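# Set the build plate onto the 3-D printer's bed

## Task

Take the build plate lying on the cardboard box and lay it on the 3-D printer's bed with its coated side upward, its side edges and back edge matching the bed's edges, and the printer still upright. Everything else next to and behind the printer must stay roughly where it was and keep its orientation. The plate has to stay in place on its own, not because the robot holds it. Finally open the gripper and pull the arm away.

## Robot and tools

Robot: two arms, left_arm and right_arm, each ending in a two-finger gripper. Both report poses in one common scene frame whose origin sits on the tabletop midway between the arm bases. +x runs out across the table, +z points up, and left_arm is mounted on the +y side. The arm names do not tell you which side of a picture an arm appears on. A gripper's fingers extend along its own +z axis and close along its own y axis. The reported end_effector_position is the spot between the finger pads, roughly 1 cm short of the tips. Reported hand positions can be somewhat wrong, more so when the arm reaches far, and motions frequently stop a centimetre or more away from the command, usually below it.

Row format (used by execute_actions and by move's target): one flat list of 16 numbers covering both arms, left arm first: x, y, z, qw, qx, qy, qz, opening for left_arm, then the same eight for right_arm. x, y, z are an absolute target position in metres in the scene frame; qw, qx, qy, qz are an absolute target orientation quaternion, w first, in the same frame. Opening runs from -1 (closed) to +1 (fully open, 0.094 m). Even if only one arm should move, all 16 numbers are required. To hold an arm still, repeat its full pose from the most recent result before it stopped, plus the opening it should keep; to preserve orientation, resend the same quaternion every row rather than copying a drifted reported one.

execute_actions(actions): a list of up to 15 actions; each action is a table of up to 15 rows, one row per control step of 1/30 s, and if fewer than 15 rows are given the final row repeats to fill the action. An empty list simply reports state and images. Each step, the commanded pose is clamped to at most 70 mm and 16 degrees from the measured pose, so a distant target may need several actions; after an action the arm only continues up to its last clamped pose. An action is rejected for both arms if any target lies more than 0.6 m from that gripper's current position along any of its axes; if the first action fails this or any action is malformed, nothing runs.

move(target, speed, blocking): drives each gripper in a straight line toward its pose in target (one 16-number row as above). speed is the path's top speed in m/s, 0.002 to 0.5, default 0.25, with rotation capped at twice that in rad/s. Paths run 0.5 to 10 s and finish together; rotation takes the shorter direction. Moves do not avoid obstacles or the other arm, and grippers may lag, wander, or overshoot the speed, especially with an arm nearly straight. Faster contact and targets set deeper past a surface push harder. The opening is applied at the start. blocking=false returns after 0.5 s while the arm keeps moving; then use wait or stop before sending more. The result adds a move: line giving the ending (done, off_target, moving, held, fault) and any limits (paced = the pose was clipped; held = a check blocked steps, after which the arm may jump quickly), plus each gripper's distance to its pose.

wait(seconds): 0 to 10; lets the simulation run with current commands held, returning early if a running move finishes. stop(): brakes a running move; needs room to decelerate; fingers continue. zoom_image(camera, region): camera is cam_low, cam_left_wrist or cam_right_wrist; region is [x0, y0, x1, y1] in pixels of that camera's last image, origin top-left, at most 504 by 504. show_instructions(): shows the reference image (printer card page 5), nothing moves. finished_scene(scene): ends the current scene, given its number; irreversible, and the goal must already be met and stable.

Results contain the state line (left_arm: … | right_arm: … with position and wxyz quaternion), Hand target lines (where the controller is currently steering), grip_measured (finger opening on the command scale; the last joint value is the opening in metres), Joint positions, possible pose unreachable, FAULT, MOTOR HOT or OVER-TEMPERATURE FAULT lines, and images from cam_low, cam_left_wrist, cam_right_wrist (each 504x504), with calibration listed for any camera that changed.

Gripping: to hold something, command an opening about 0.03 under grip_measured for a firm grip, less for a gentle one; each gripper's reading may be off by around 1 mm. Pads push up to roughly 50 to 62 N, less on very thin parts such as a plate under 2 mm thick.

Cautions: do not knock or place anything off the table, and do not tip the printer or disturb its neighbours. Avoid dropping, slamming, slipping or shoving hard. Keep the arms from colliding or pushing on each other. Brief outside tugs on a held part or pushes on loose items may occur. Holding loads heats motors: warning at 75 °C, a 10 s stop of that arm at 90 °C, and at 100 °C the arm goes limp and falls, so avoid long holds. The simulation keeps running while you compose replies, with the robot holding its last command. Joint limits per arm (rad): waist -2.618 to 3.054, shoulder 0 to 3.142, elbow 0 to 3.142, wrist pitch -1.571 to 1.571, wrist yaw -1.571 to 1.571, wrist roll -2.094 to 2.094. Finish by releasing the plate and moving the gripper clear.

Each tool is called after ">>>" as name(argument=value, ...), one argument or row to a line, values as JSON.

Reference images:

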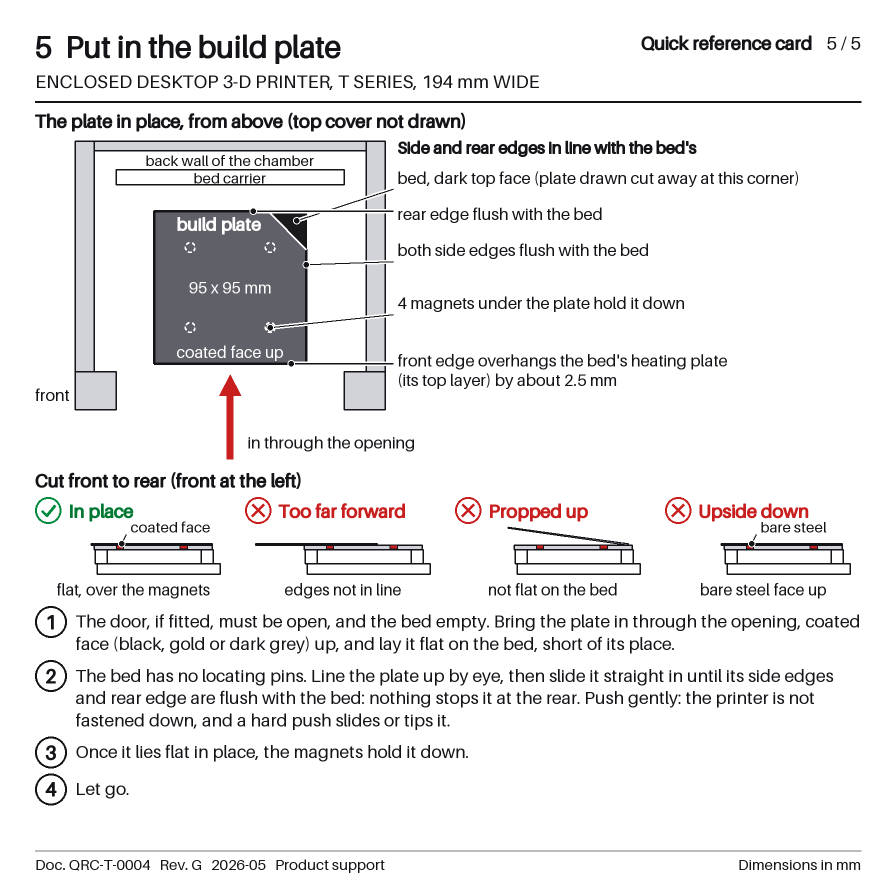

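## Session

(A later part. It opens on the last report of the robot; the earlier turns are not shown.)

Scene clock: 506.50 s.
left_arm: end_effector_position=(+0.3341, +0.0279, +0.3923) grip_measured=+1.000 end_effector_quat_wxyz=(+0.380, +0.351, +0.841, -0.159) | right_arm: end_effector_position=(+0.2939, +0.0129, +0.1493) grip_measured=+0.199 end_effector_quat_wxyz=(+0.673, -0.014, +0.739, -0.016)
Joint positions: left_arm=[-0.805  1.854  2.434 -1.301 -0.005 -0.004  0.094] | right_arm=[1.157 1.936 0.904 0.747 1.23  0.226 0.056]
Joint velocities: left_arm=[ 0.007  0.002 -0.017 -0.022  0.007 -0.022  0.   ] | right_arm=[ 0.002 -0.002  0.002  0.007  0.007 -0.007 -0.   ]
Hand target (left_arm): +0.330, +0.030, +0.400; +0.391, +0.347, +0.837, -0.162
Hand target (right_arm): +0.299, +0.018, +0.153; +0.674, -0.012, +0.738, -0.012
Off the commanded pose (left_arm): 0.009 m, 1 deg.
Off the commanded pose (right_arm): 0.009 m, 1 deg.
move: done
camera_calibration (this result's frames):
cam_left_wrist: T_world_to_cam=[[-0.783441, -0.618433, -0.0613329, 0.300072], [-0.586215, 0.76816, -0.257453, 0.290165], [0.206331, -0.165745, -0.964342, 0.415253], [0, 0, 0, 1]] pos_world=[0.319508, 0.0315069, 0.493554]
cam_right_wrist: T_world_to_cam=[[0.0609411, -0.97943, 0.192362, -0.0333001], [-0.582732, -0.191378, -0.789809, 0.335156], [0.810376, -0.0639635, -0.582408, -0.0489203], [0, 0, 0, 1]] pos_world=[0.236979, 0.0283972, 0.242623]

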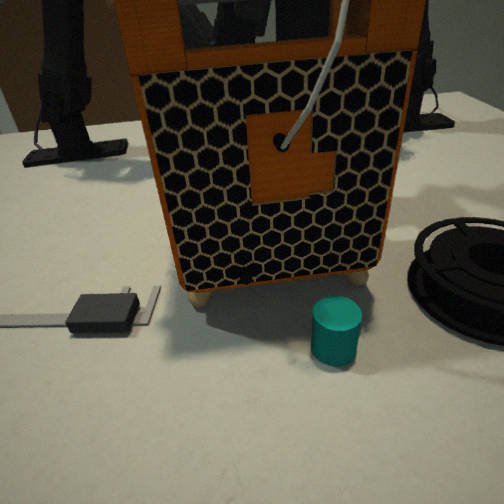

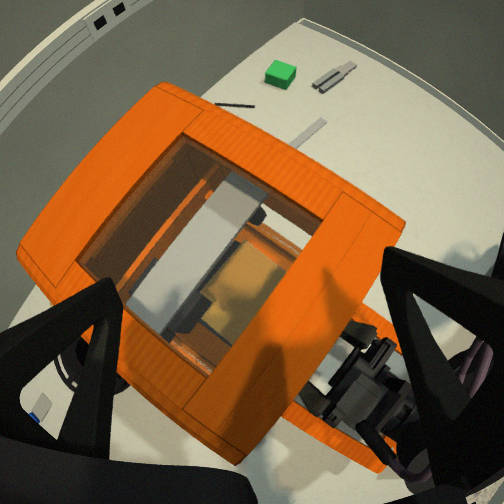

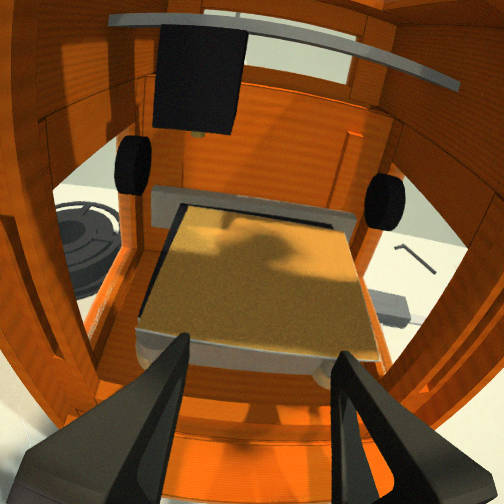

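>>> execute_actions(
  actions=[
    [[0.33,0.03,0.40,0.391,0.347,0.837,-0.162,1,0.3005,0.018,0.154,0.6757,-0.0166,0.7372,-0.0085,0.2]],
    [[0.33,0.03,0.40,0.391,0.347,0.837,-0.162,1,0.3015,0.018,0.154,0.6758,-0.0215,0.7371,-0.004,0.2]],
    [[0.33,0.03,0.40,0.391,0.347,0.837,-0.162,1,0.302,0.018,0.154,0.6758,-0.0263,0.737,0.0004,0.2]],
  ],
)

>>> zoom_image(
  camera="cam_right_wrist",
  region=[110, 170, 410, 420],
)

>>> zoom_image(
  camera="cam_left_wrist",
  region=[180, 225, 310, 355],
)

Scene clock: 538.13 s.
left_arm: end_effector_position=(+0.3341, +0.0279, +0.3923) grip_measured=+1.000 end_effector_quat_wxyz=(+0.380, +0.351, +0.841, -0.159) | right_arm: end_effector_position=(+0.2972, +0.0212, +0.1549) grip_measured=+0.199 end_effector_quat_wxyz=(+0.676, -0.025, +0.736, +0.005)
Joint positions: left_arm=[-0.805  1.854  2.434 -1.301 -0.005 -0.004  0.094] | right_arm=[1.148 1.936 0.904 0.807 1.178 0.183 0.056]
Joint velocities: left_arm=[-0.007  0.007 -0.017  0.022 -0.051 -0.022  0.   ] | right_arm=[-0.012  0.007 -0.002  0.037 -0.037 -0.037  0.   ]
Hand target (left_arm): +0.330, +0.030, +0.400; +0.391, +0.347, +0.837, -0.162
Hand target (right_arm): +0.302, +0.018, +0.154; +0.675, -0.026, +0.737, +0.001
Off the commanded pose (left_arm): 0.009 m, 1 deg.
Off the commanded pose (right_arm): 0.006 m, 1 deg.
camera_calibration (this result's frames):
cam_left_wrist: T_world_to_cam=[[-0.783441, -0.618433, -0.0613329, 0.300072], [-0.586215, 0.76816, -0.257453, 0.290165], [0.206331, -0.165745, -0.964342, 0.415253], [0, 0, 0, 1]] pos_world=[0.319508, 0.0315069, 0.493554]
cam_right_wrist: T_world_to_cam=[[0.103404, -0.979086, 0.175208, -0.0364826], [-0.567128, -0.202749, -0.798285, 0.340067], [0.817113, -0.0168194, -0.576232, -0.0517473], [0, 0, 0, 1]] pos_world=[0.238917, 0.0323583, 0.248044]

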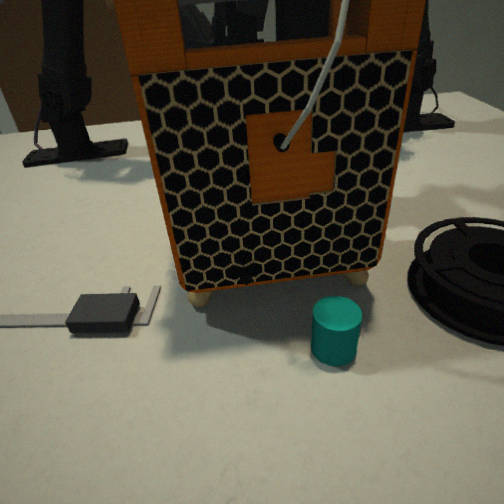

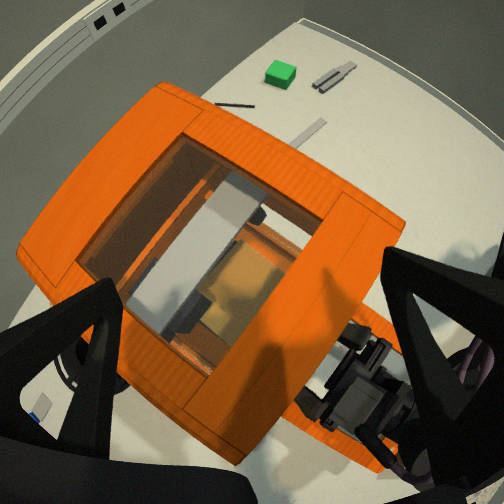

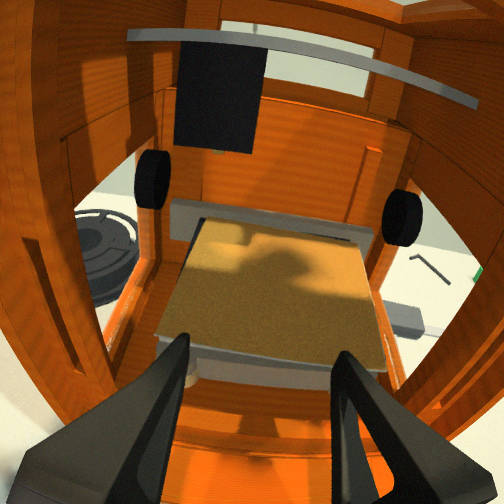

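Region (110, 170, 410, 420) of cam_right_wrist's 504x504 image, scaled by 1.680, with more detail than that image has.

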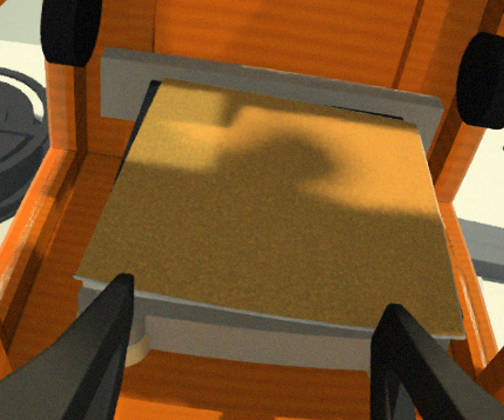

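Region (180, 225, 310, 355) of cam_left_wrist's 504x504 image, scaled by 3.877, with more detail than that image has.

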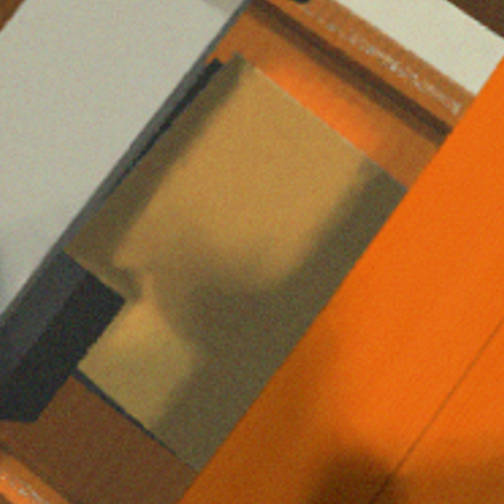

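>>> move(
  target=[0.31,0.02,0.40,0.391,0.347,0.837,-0.162,1,0.265,0.01,0.175,0.6758,-0.0263,0.737,0.0004,0.2],
  speed=0.08,
)

>>> zoom_image(
  camera="cam_right_wrist",
  region=[140, 170, 400, 390],
)

>>> zoom_image(
  camera="cam_left_wrist",
  region=[130, 220, 300, 390],
)

Scene clock: 554.17 s.
left_arm: end_effector_position=(+0.3125, +0.0175, +0.3942) grip_measured=+1.000 end_effector_quat_wxyz=(+0.382, +0.352, +0.840, -0.159) | right_arm: end_effector_position=(+0.2699, +0.0160, +0.1763) grip_measured=+0.199 end_effector_quat_wxyz=(+0.678, -0.025, +0.735, +0.007)
Joint positions: left_arm=[-0.877  1.822  2.397 -1.294 -0.057 -0.048  0.094] | right_arm=[1.217 1.831 0.876 0.7   1.244 0.218 0.056]
Joint velocities: left_arm=[ 0.007 -0.007 -0.007 -0.022  0.022 -0.066  0.   ] | right_arm=[ 0.027  0.002  0.007 -0.081  0.007 -0.037 -0.001]
Hand target (left_arm): +0.310, +0.019, +0.400; +0.391, +0.347, +0.837, -0.161
Hand target (right_arm): +0.266, +0.010, +0.176; +0.677, -0.026, +0.736, +0.000
Off the commanded pose (left_arm): 0.007 m, 1 deg.
Off the commanded pose (right_arm): 0.008 m, 1 deg.
move: done
camera_calibration (this result's frames):
cam_left_wrist: T_world_to_cam=[[-0.785593, -0.615545, -0.0628332, 0.27808], [-0.582481, 0.769982, -0.260468, 0.286054], [0.20871, -0.168023, -0.963436, 0.418782], [0, 0, 0, 1]] pos_world=[0.297675, 0.0212788, 0.49545]
cam_right_wrist: T_world_to_cam=[[0.105, -0.979103, 0.174161, -0.0427023], [-0.563254, -0.202883, -0.800989, 0.340035], [0.819585, -0.013993, -0.572786, -0.0185047], [0, 0, 0, 1]] pos_world=[0.211176, 0.0269182, 0.269202]

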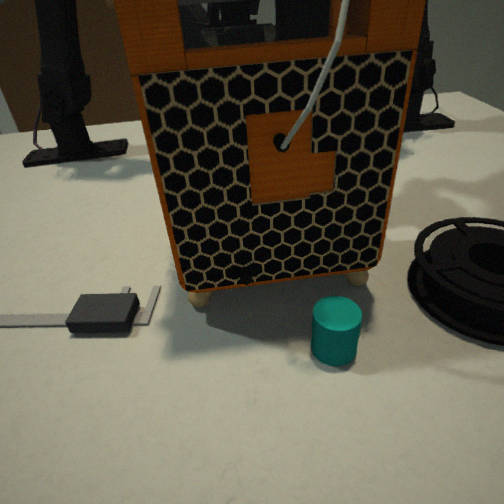

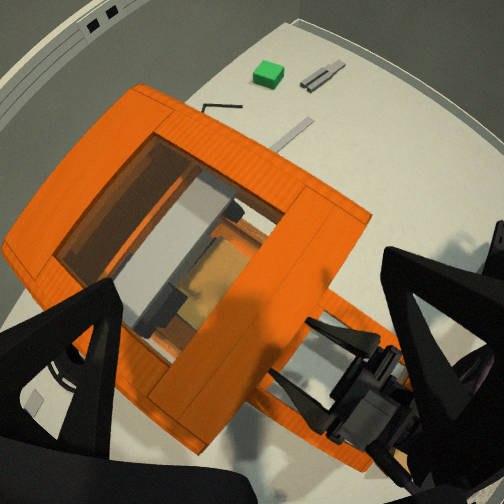

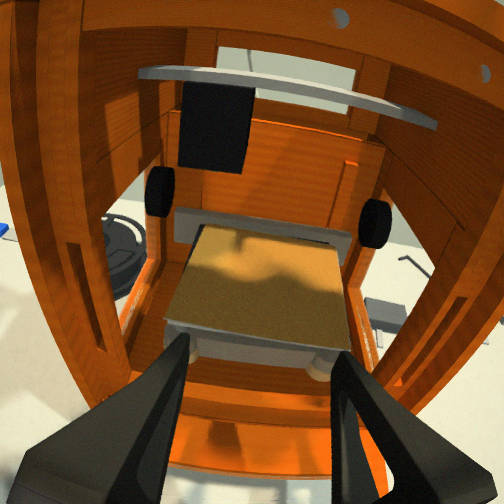

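Region (140, 170, 400, 390) of cam_right_wrist's 504x504 image, scaled by 1.938, with more detail than that image has; it fills the top 426 rows of this view, and the rest is white.

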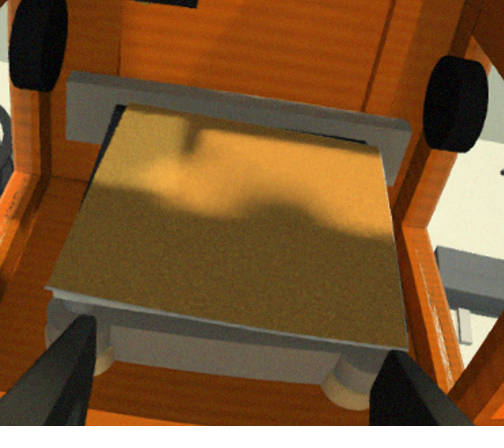

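Region (130, 220, 300, 390) of cam_left_wrist's 504x504 image, scaled by 2.965, with more detail than that image has.

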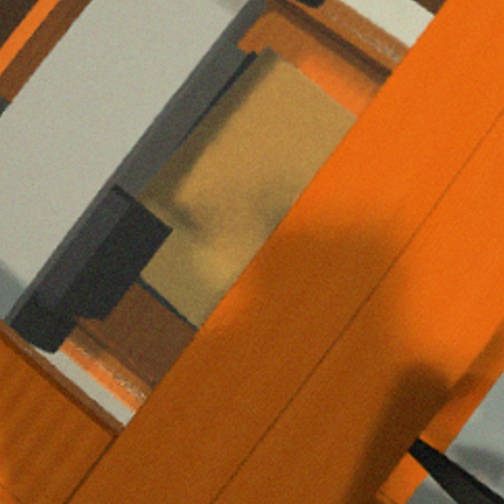

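>>> move(
  target=[0.31,0.02,0.40,0.391,0.347,0.837,-0.162,1,0.27,-0.032,0.146,0.6758,-0.0263,0.737,0.0004,-1],
  speed=0.08,
)

>>> move(
  target=[0.31,0.02,0.40,0.391,0.347,0.837,-0.162,1,0.292,-0.027,0.150,0.6758,-0.0263,0.737,0.0004,-1],
  speed=0.04,
)

Scene clock: 570.60 s.
left_arm: end_effector_position=(+0.3128, +0.0174, +0.3944) grip_measured=+1.000 end_effector_quat_wxyz=(+0.382, +0.352, +0.840, -0.159) | right_arm: end_effector_position=(+0.2683, -0.0270, +0.1454) grip_measured=-0.989 end_effector_quat_wxyz=(+0.675, -0.025, +0.737, +0.002)
Joint positions: left_arm=[-0.877  1.822  2.397 -1.293 -0.057 -0.048  0.094] | right_arm=[1.185 1.8   0.665 0.876 1.218 0.212 0.001]
Joint velocities: left_arm=[ 0.007  0.002 -0.007 -0.007  0.007  0.051  0.   ] | right_arm=[-0.007  0.002  0.012  0.007  0.022 -0.051  0.   ]
Hand target (left_arm): +0.310, +0.020, +0.400; +0.390, +0.347, +0.837, -0.162
Hand target (right_arm): +0.270, -0.033, +0.147; +0.675, -0.026, +0.737, +0.000
Off the commanded pose (left_arm): 0.007 m, 1 deg.
Off the commanded pose (right_arm): 0.005 m, 0 deg.
move: done
camera_calibration (this result's frames):
cam_left_wrist: T_world_to_cam=[[-0.784886, -0.616449, -0.0628073, 0.27802], [-0.583122, 0.769107, -0.261617, 0.286948], [0.209579, -0.168715, -0.963126, 0.418556], [0, 0, 0, 1]] pos_world=[0.297819, 0.0213083, 0.495654]
cam_right_wrist: T_world_to_cam=[[0.100246, -0.978611, 0.179644, -0.0787739], [-0.570131, -0.20447, -0.795702, 0.306672], [0.815415, -0.0226542, -0.578434, -0.0338037], [0, 0, 0, 1]] pos_world=[0.210304, -0.0151496, 0.238617]

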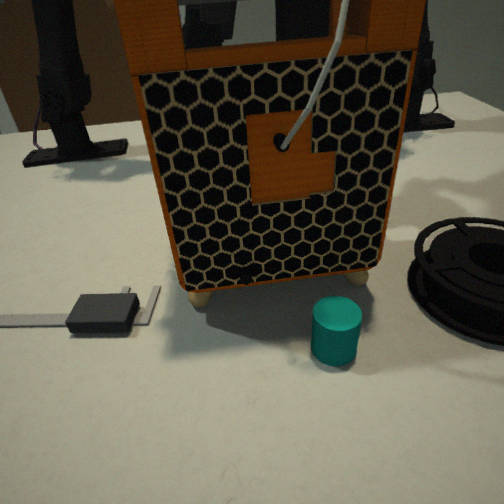

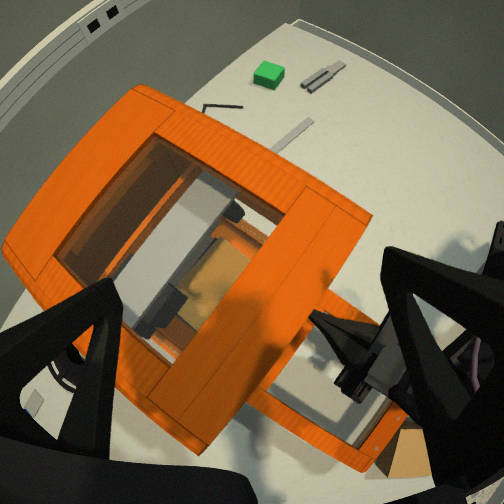

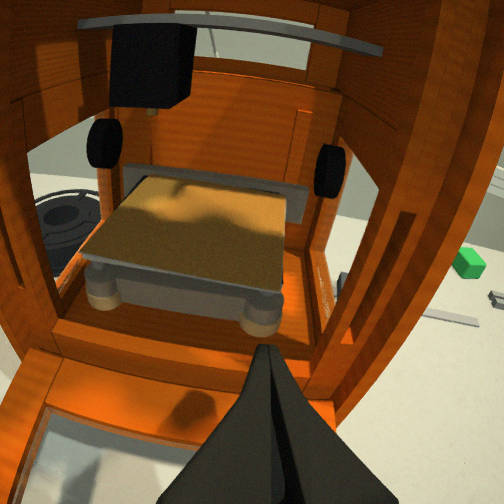

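Scene clock: 571.47 s.
left_arm: end_effector_position=(+0.3128, +0.0174, +0.3945) grip_measured=+1.000 end_effector_quat_wxyz=(+0.382, +0.352, +0.839, -0.159) | right_arm: end_effector_position=(+0.2860, -0.0335, +0.1458) grip_measured=-0.989 end_effector_quat_wxyz=(+0.673, -0.028, +0.739, -0.003)
Joint positions: left_arm=[-0.877  1.822  2.397 -1.293 -0.057 -0.048  0.094] | right_arm=[1.124 1.8   0.665 0.897 1.161 0.176 0.001]
Joint velocities: left_arm=[-0.007  0.002 -0.017  0.051  0.037  0.007  0.   ] | right_arm=[ 0.002  0.002  0.012  0.037 -0.007 -0.022 -0.001]
Hand target (left_arm): +0.310, +0.020, +0.400; +0.391, +0.347, +0.837, -0.162
Hand target (right_arm): +0.292, -0.027, +0.150; +0.675, -0.026, +0.737, +0.001
Off the commanded pose (left_arm): 0.007 m, 1 deg.
Off the commanded pose (right_arm): 0.010 m, 1 deg.
move: done
camera_calibration (this result's frames):
cam_left_wrist: T_world_to_cam=[[-0.78487, -0.616468, -0.0628213, 0.278028], [-0.583057, 0.769031, -0.261985, 0.287153], [0.209817, -0.168995, -0.963025, 0.418499], [0, 0, 0, 1]] pos_world=[0.297835, 0.0212901, 0.495721]
cam_right_wrist: T_world_to_cam=[[0.0982404, -0.976672, 0.190946, -0.0879816], [-0.574731, -0.212323, -0.790318, 0.316062], [0.812424, -0.0321016, -0.582182, -0.0470526], [0, 0, 0, 1]] pos_world=[0.228521, -0.0203322, 0.239197]

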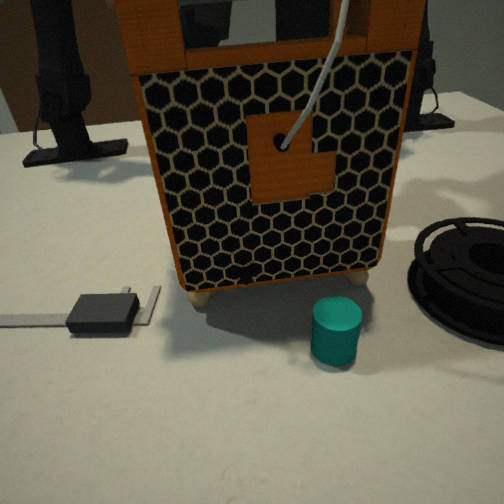

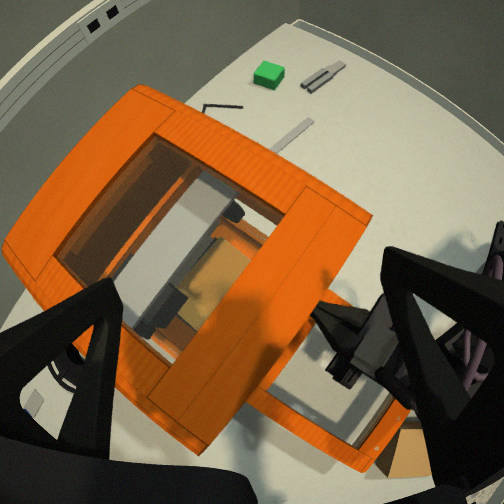

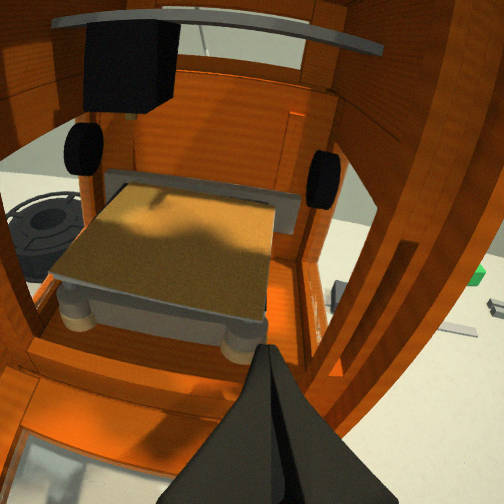

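>>> execute_actions(
  actions=[
    [[0.31,0.02,0.40,0.391,0.347,0.837,-0.162,1,0.291,-0.022,0.151,0.6758,-0.0263,0.737,0.0004,-1]],
    [[0.31,0.02,0.40,0.391,0.347,0.837,-0.162,1,0.291,-0.018,0.151,0.6758,-0.0263,0.737,0.0004,-1]],
  ],
)

Scene clock: 579.37 s.
left_arm: end_effector_position=(+0.3128, +0.0174, +0.3945) grip_measured=+1.000 end_effector_quat_wxyz=(+0.382, +0.352, +0.839, -0.159) | right_arm: end_effector_position=(+0.2894, -0.0241, +0.1489) grip_measured=-0.989 end_effector_quat_wxyz=(+0.675, -0.025, +0.737, +0.003)
Joint positions: left_arm=[-0.877  1.822  2.397 -1.293 -0.057 -0.048  0.094] | right_arm=[1.124 1.823 0.704 0.898 1.158 0.173 0.001]
Joint velocities: left_arm=[-0.002 -0.002 -0.007 -0.022  0.037 -0.007  0.   ] | right_arm=[-0.017 -0.002  0.012  0.066 -0.022  0.007 -0.   ]
Hand target (left_arm): +0.310, +0.020, +0.400; +0.390, +0.347, +0.837, -0.162
Hand target (right_arm): +0.291, -0.018, +0.151; +0.676, -0.026, +0.737, +0.000
Off the commanded pose (left_arm): 0.007 m, 1 deg.
Off the commanded pose (right_arm): 0.007 m, 0 deg.
camera_calibration (this result's frames):
cam_left_wrist: T_world_to_cam=[[-0.78487, -0.616468, -0.0628213, 0.278028], [-0.583057, 0.769031, -0.261985, 0.287153], [0.209817, -0.168995, -0.963025, 0.418499], [0, 0, 0, 1]] pos_world=[0.297835, 0.0212901, 0.495721]
cam_right_wrist: T_world_to_cam=[[0.100424, -0.978676, 0.17919, -0.0786741], [-0.569952, -0.204209, -0.795898, 0.322048], [0.815518, -0.0222024, -0.578305, -0.0489314], [0, 0, 0, 1]] pos_world=[0.231357, -0.0123177, 0.242118]

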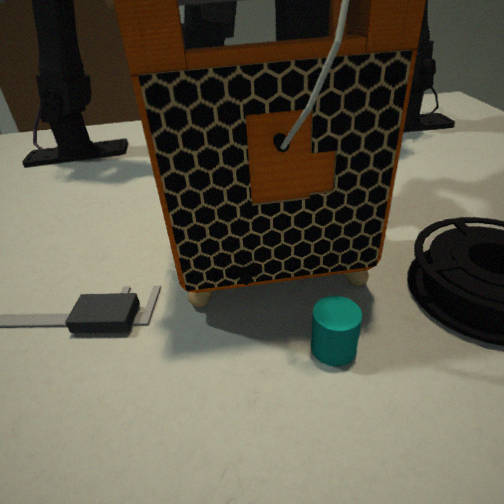

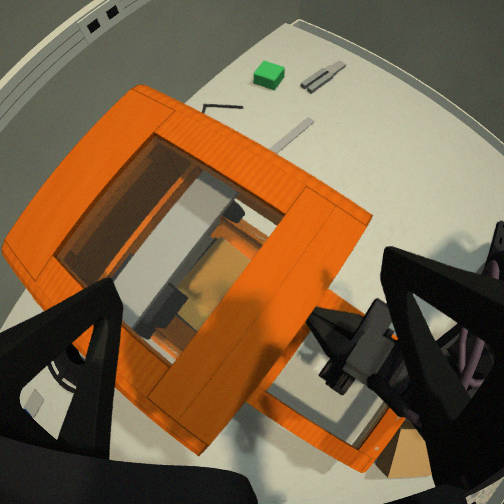

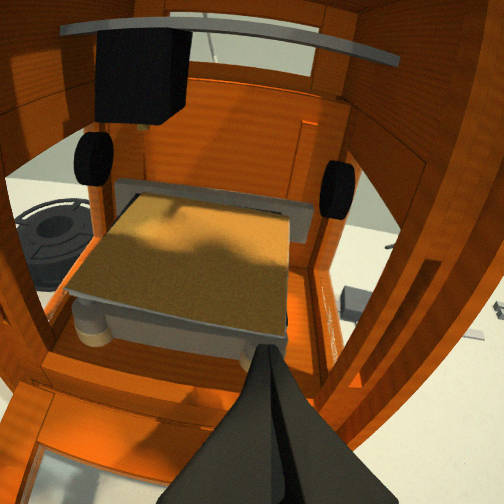

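>>> execute_actions(
  actions=[
    [[0.31,0.02,0.40,0.391,0.347,0.837,-0.162,1,0.294,-0.024,0.151,0.6758,-0.0263,0.737,0.0004,-1]],
    [[0.31,0.02,0.40,0.391,0.347,0.837,-0.162,1,0.297,-0.0255,0.151,0.6758,-0.0263,0.737,0.0004,-1]],
    [[0.31,0.02,0.40,0.391,0.347,0.837,-0.162,1,0.2995,-0.0265,0.151,0.6758,-0.0263,0.737,0.0004,-1]],
  ],
)

>>> zoom_image(
  camera="cam_left_wrist",
  region=[150, 220, 280, 350],
)

Scene clock: 590.00 s.
left_arm: end_effector_position=(+0.3128, +0.0174, +0.3945) grip_measured=+1.000 end_effector_quat_wxyz=(+0.382, +0.352, +0.839, -0.159) | right_arm: end_effector_position=(+0.2957, -0.0265, +0.1492) grip_measured=-0.989 end_effector_quat_wxyz=(+0.675, -0.026, +0.737, +0.001)
Joint positions: left_arm=[-0.877  1.822  2.397 -1.293 -0.057 -0.048  0.094] | right_arm=[1.102 1.823 0.704 0.905 1.137 0.16  0.001]
Joint velocities: left_arm=[ 0.012 -0.022 -0.017 -0.037 -0.037  0.022  0.   ] | right_arm=[-0.002 -0.017  0.022 -0.007  0.037 -0.051 -0.   ]
Hand target (left_arm): +0.310, +0.020, +0.400; +0.390, +0.347, +0.837, -0.162
Hand target (right_arm): +0.299, -0.026, +0.151; +0.675, -0.026, +0.737, +0.001
Off the commanded pose (left_arm): 0.007 m, 1 deg.
Off the commanded pose (right_arm): 0.004 m, 0 deg.
camera_calibration (this result's frames):
cam_left_wrist: T_world_to_cam=[[-0.78487, -0.616468, -0.0628213, 0.278028], [-0.583057, 0.769031, -0.261985, 0.287153], [0.209817, -0.168995, -0.963025, 0.418499], [0, 0, 0, 1]] pos_world=[0.297835, 0.0212901, 0.495721]
cam_right_wrist: T_world_to_cam=[[0.100857, -0.977896, 0.183159, -0.0823838], [-0.570626, -0.207665, -0.79452, 0.325324], [0.814993, -0.024382, -0.578957, -0.0537356], [0, 0, 0, 1]] pos_world=[0.237741, -0.0143144, 0.242455]

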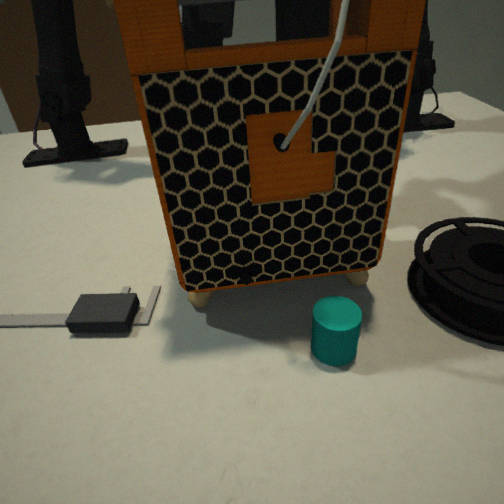

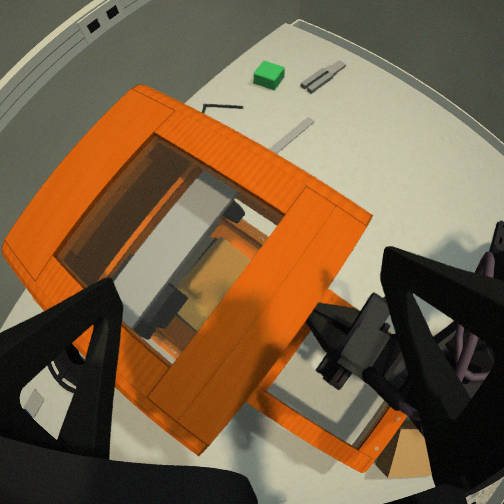

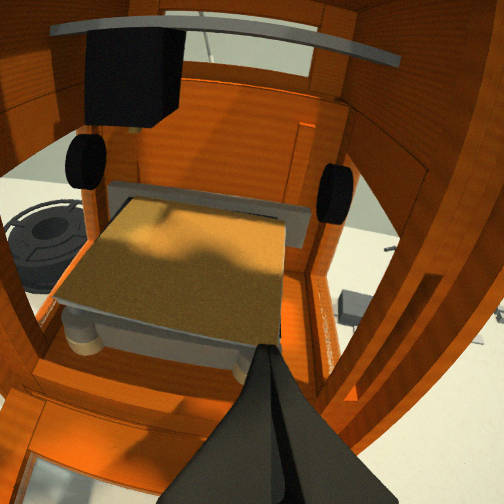

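Region (150, 220, 280, 350) of cam_left_wrist's 504x504 image, scaled by 3.877, with more detail than that image has.

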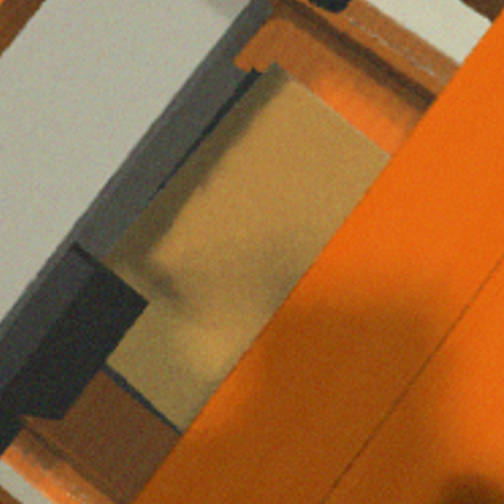

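>>> execute_actions(
  actions=[
    [[0.31,0.02,0.40,0.391,0.347,0.837,-0.162,1,0.301,-0.027,0.151,0.6758,-0.0263,0.737,0.0004,-1]],
    [[0.31,0.02,0.40,0.391,0.347,0.837,-0.162,1,0.3025,-0.0277,0.151,0.6758,-0.0263,0.737,0.0004,-1]],
  ],
)

>>> zoom_image(
  camera="cam_left_wrist",
  region=[150, 220, 280, 350],
)

Scene clock: 600.13 s.
left_arm: end_effector_position=(+0.3128, +0.0174, +0.3945) grip_measured=+1.000 end_effector_quat_wxyz=(+0.382, +0.352, +0.839, -0.159) | right_arm: end_effector_position=(+0.2988, -0.0278, +0.1496) grip_measured=-0.989 end_effector_quat_wxyz=(+0.675, -0.026, +0.737, +0.001)
Joint positions: left_arm=[-0.877  1.822  2.397 -1.293 -0.057 -0.048  0.094] | right_arm=[1.092 1.823 0.704 0.91  1.128 0.156 0.001]
Joint velocities: left_arm=[-0.017  0.007 -0.022 -0.022 -0.066 -0.081  0.   ] | right_arm=[ 0.007  0.002  0.002  0.066 -0.139  0.037  0.   ]
Hand target (left_arm): +0.310, +0.020, +0.400; +0.390, +0.347, +0.837, -0.162
Hand target (right_arm): +0.302, -0.028, +0.151; +0.675, -0.026, +0.737, +0.000
Off the commanded pose (left_arm): 0.007 m, 1 deg.
Off the commanded pose (right_arm): 0.004 m, 0 deg.
camera_calibration (this result's frames):
cam_left_wrist: T_world_to_cam=[[-0.78487, -0.616468, -0.0628213, 0.278028], [-0.583057, 0.769031, -0.261985, 0.287153], [0.209817, -0.168995, -0.963025, 0.418499], [0, 0, 0, 1]] pos_world=[0.297835, 0.0212901, 0.495721]
cam_right_wrist: T_world_to_cam=[[0.0998889, -0.978136, 0.182408, -0.0837153], [-0.570647, -0.206496, -0.794809, 0.32723], [0.815098, -0.0246982, -0.578797, -0.0561822], [0, 0, 0, 1]] pos_world=[0.240889, -0.0157009, 0.242837]

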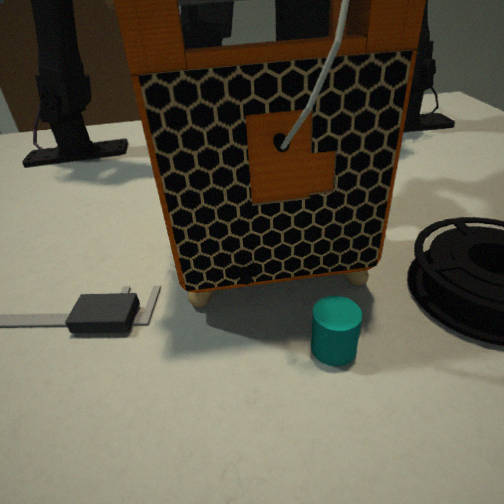

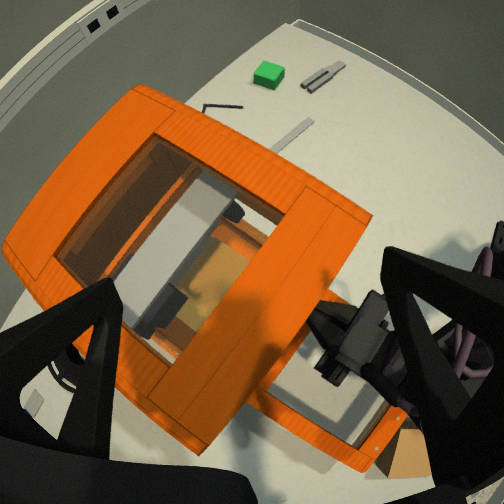

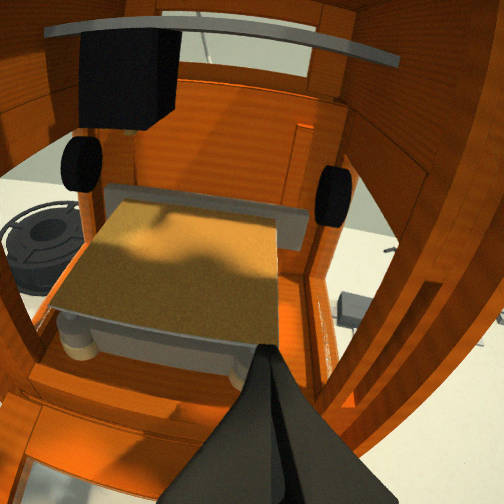

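Region (150, 220, 280, 350) of cam_left_wrist's 504x504 image, scaled by 3.877, with more detail than that image has.

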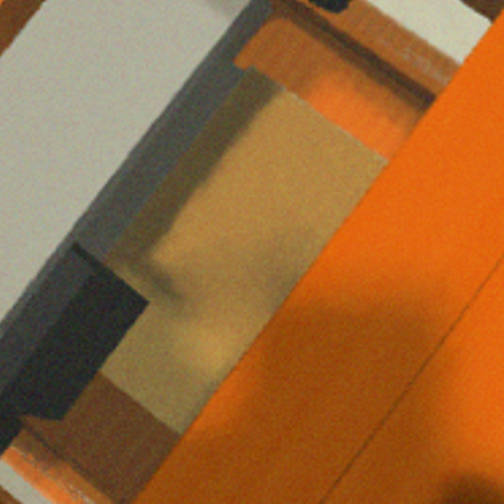

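>>> move(
  target=[0.31,0.02,0.40,0.391,0.347,0.837,-0.162,1,0.26,0.0,0.165,0.6758,-0.0263,0.737,0.0004,-1],
  speed=0.08,
)

>>> zoom_image(
  camera="cam_right_wrist",
  region=[110, 170, 370, 370],
)

>>> zoom_image(
  camera="cam_left_wrist",
  region=[150, 220, 280, 350],
)

Scene clock: 607.83 s.
left_arm: end_effector_position=(+0.3128, +0.0174, +0.3945) grip_measured=+1.000 end_effector_quat_wxyz=(+0.382, +0.352, +0.839, -0.159) | right_arm: end_effector_position=(+0.2611, -0.0042, +0.1519) grip_measured=-0.989 end_effector_quat_wxyz=(+0.673, -0.042, +0.738, -0.010)
Joint positions: left_arm=[-0.877  1.822  2.397 -1.293 -0.057 -0.048  0.094] | right_arm=[1.226 1.823 0.762 0.759 1.25  0.217 0.001]
Joint velocities: left_arm=[-0.012 -0.017 -0.017 -0.022  0.022  0.022  0.   ] | right_arm=[-0.007 -0.012  0.007 -0.081  0.022  0.022 -0.   ]
Hand target (left_arm): +0.310, +0.020, +0.400; +0.390, +0.347, +0.837, -0.162
Hand target (right_arm): +0.260, -0.000, +0.165; +0.677, -0.027, +0.735, +0.000
Off the commanded pose (left_arm): 0.007 m, 1 deg.
Off the commanded pose (right_arm): 0.014 m, 2 deg.
move: off_target (right_arm)
camera_calibration (this result's frames):
cam_left_wrist: T_world_to_cam=[[-0.78487, -0.616468, -0.0628213, 0.278028], [-0.583057, 0.769031, -0.261985, 0.287153], [0.209817, -0.168995, -0.963025, 0.418499], [0, 0, 0, 1]] pos_world=[0.297835, 0.0212901, 0.495721]
cam_right_wrist: T_world_to_cam=[[0.110048, -0.969515, 0.21893, -0.0654376], [-0.571416, -0.241941, -0.784186, 0.310817], [0.813248, -0.0388016, -0.580622, -0.0228652], [0, 0, 0, 1]] pos_world=[0.203402, 0.0108696, 0.244789]

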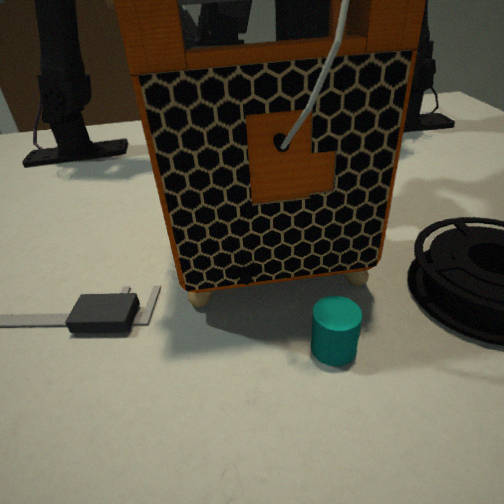

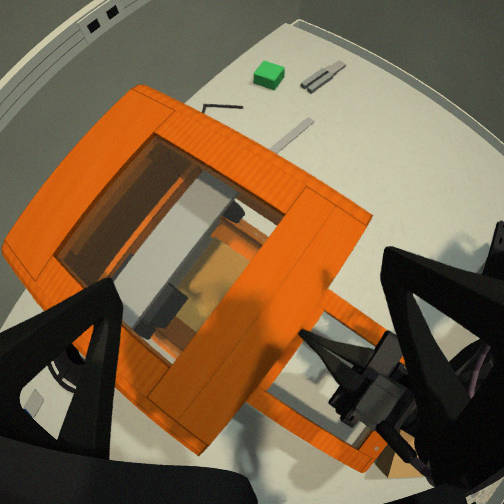

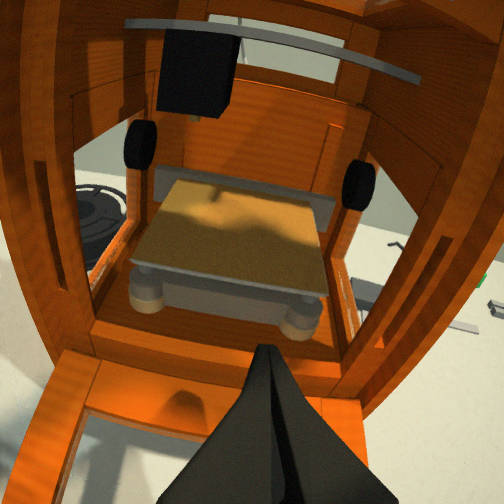

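Region (110, 170, 370, 370) of cam_right_wrist's 504x504 image, scaled by 1.938, with more detail than that image has; it fills the top 388 rows of this view, and the rest is white.

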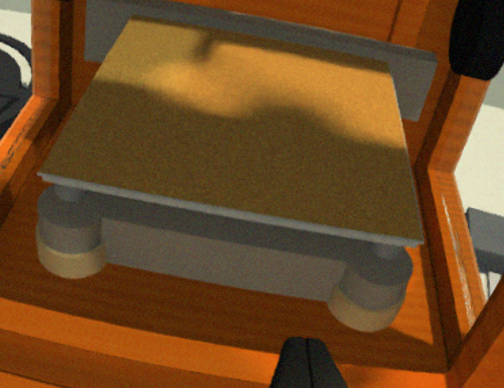

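Region (150, 220, 280, 350) of cam_left_wrist's 504x504 image, scaled by 3.877, with more detail than that image has.

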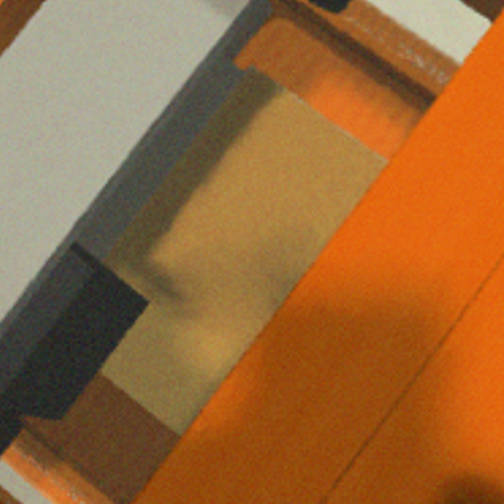

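>>> move(
  target=[0.2,0.24,0.40,0.462,0.331,0.8,-0.191,1,0.17,-0.16,0.25,0.66,-0.2,0.7,0.18,1],
)

>>> finished_scene(
  scene=1,
)

Scene clock: 616.07 s.
left_arm: end_effector_position=(+0.1996, +0.2441, +0.4018) grip_measured=+1.000 end_effector_quat_wxyz=(+0.462, +0.325, +0.803, -0.191) | right_arm: end_effector_position=(+0.1709, -0.1523, +0.2375) grip_measured=+1.000 end_effector_quat_wxyz=(+0.660, -0.212, +0.701, +0.167)
Joint positions: left_arm=[ 0.006  0.955  1.641 -1.375  0.663  0.461  0.094] | right_arm=[ 1.253  0.309  0.304 -0.098  0.789  0.027  0.094]
Joint velocities: left_arm=[ 0.007  0.002  0.007  0.051 -0.007  0.007  0.   ] | right_arm=[ 0.007  0.002 -0.002 -0.051 -0.037  0.022  0.   ]
Hand target (left_arm): +0.199, +0.243, +0.404; +0.460, +0.327, +0.801, -0.197
Hand target (right_arm): +0.171, -0.156, +0.250; +0.664, -0.200, +0.698, +0.180
Off the commanded pose (left_arm): 0.005 m, 1 deg.
Off the commanded pose (right_arm): 0.015 m, 2 deg.
move: off_target (right_arm)
camera_calibration (this result's frames):
cam_left_wrist: T_world_to_cam=[[-0.762278, -0.642833, -0.0754791, 0.336451], [-0.552703, 0.707174, -0.440935, 0.129644], [0.336824, -0.294397, -0.89436, 0.465301], [0, 0, 0, 1]] pos_world=[0.171399, 0.261584, 0.498706]
cam_right_wrist: T_world_to_cam=[[0.557983, -0.806389, 0.195939, -0.264082], [-0.382301, -0.459352, -0.801774, 0.229317], [0.736547, 0.372468, -0.564594, 0.166394], [0, 0, 0, 1]] pos_world=[0.112465, -0.169592, 0.329549]

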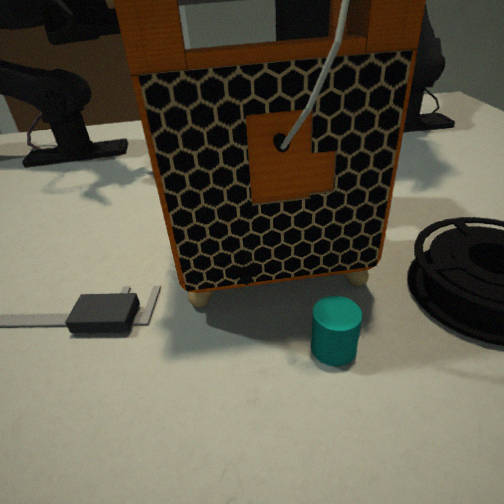

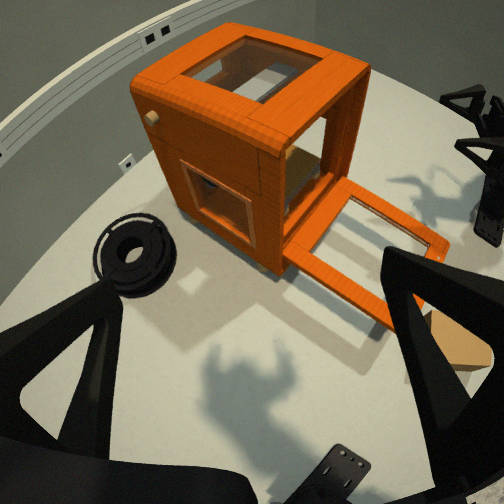

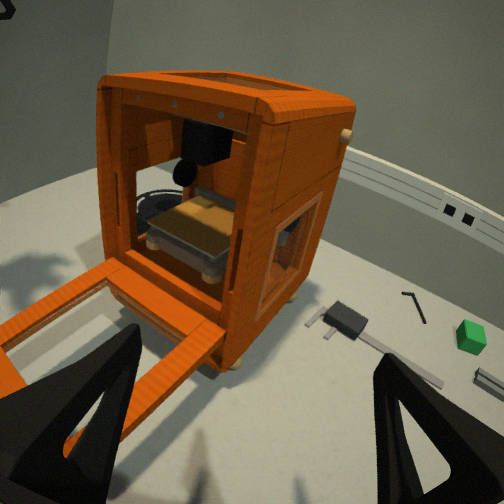

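The scene is finished: the task was done.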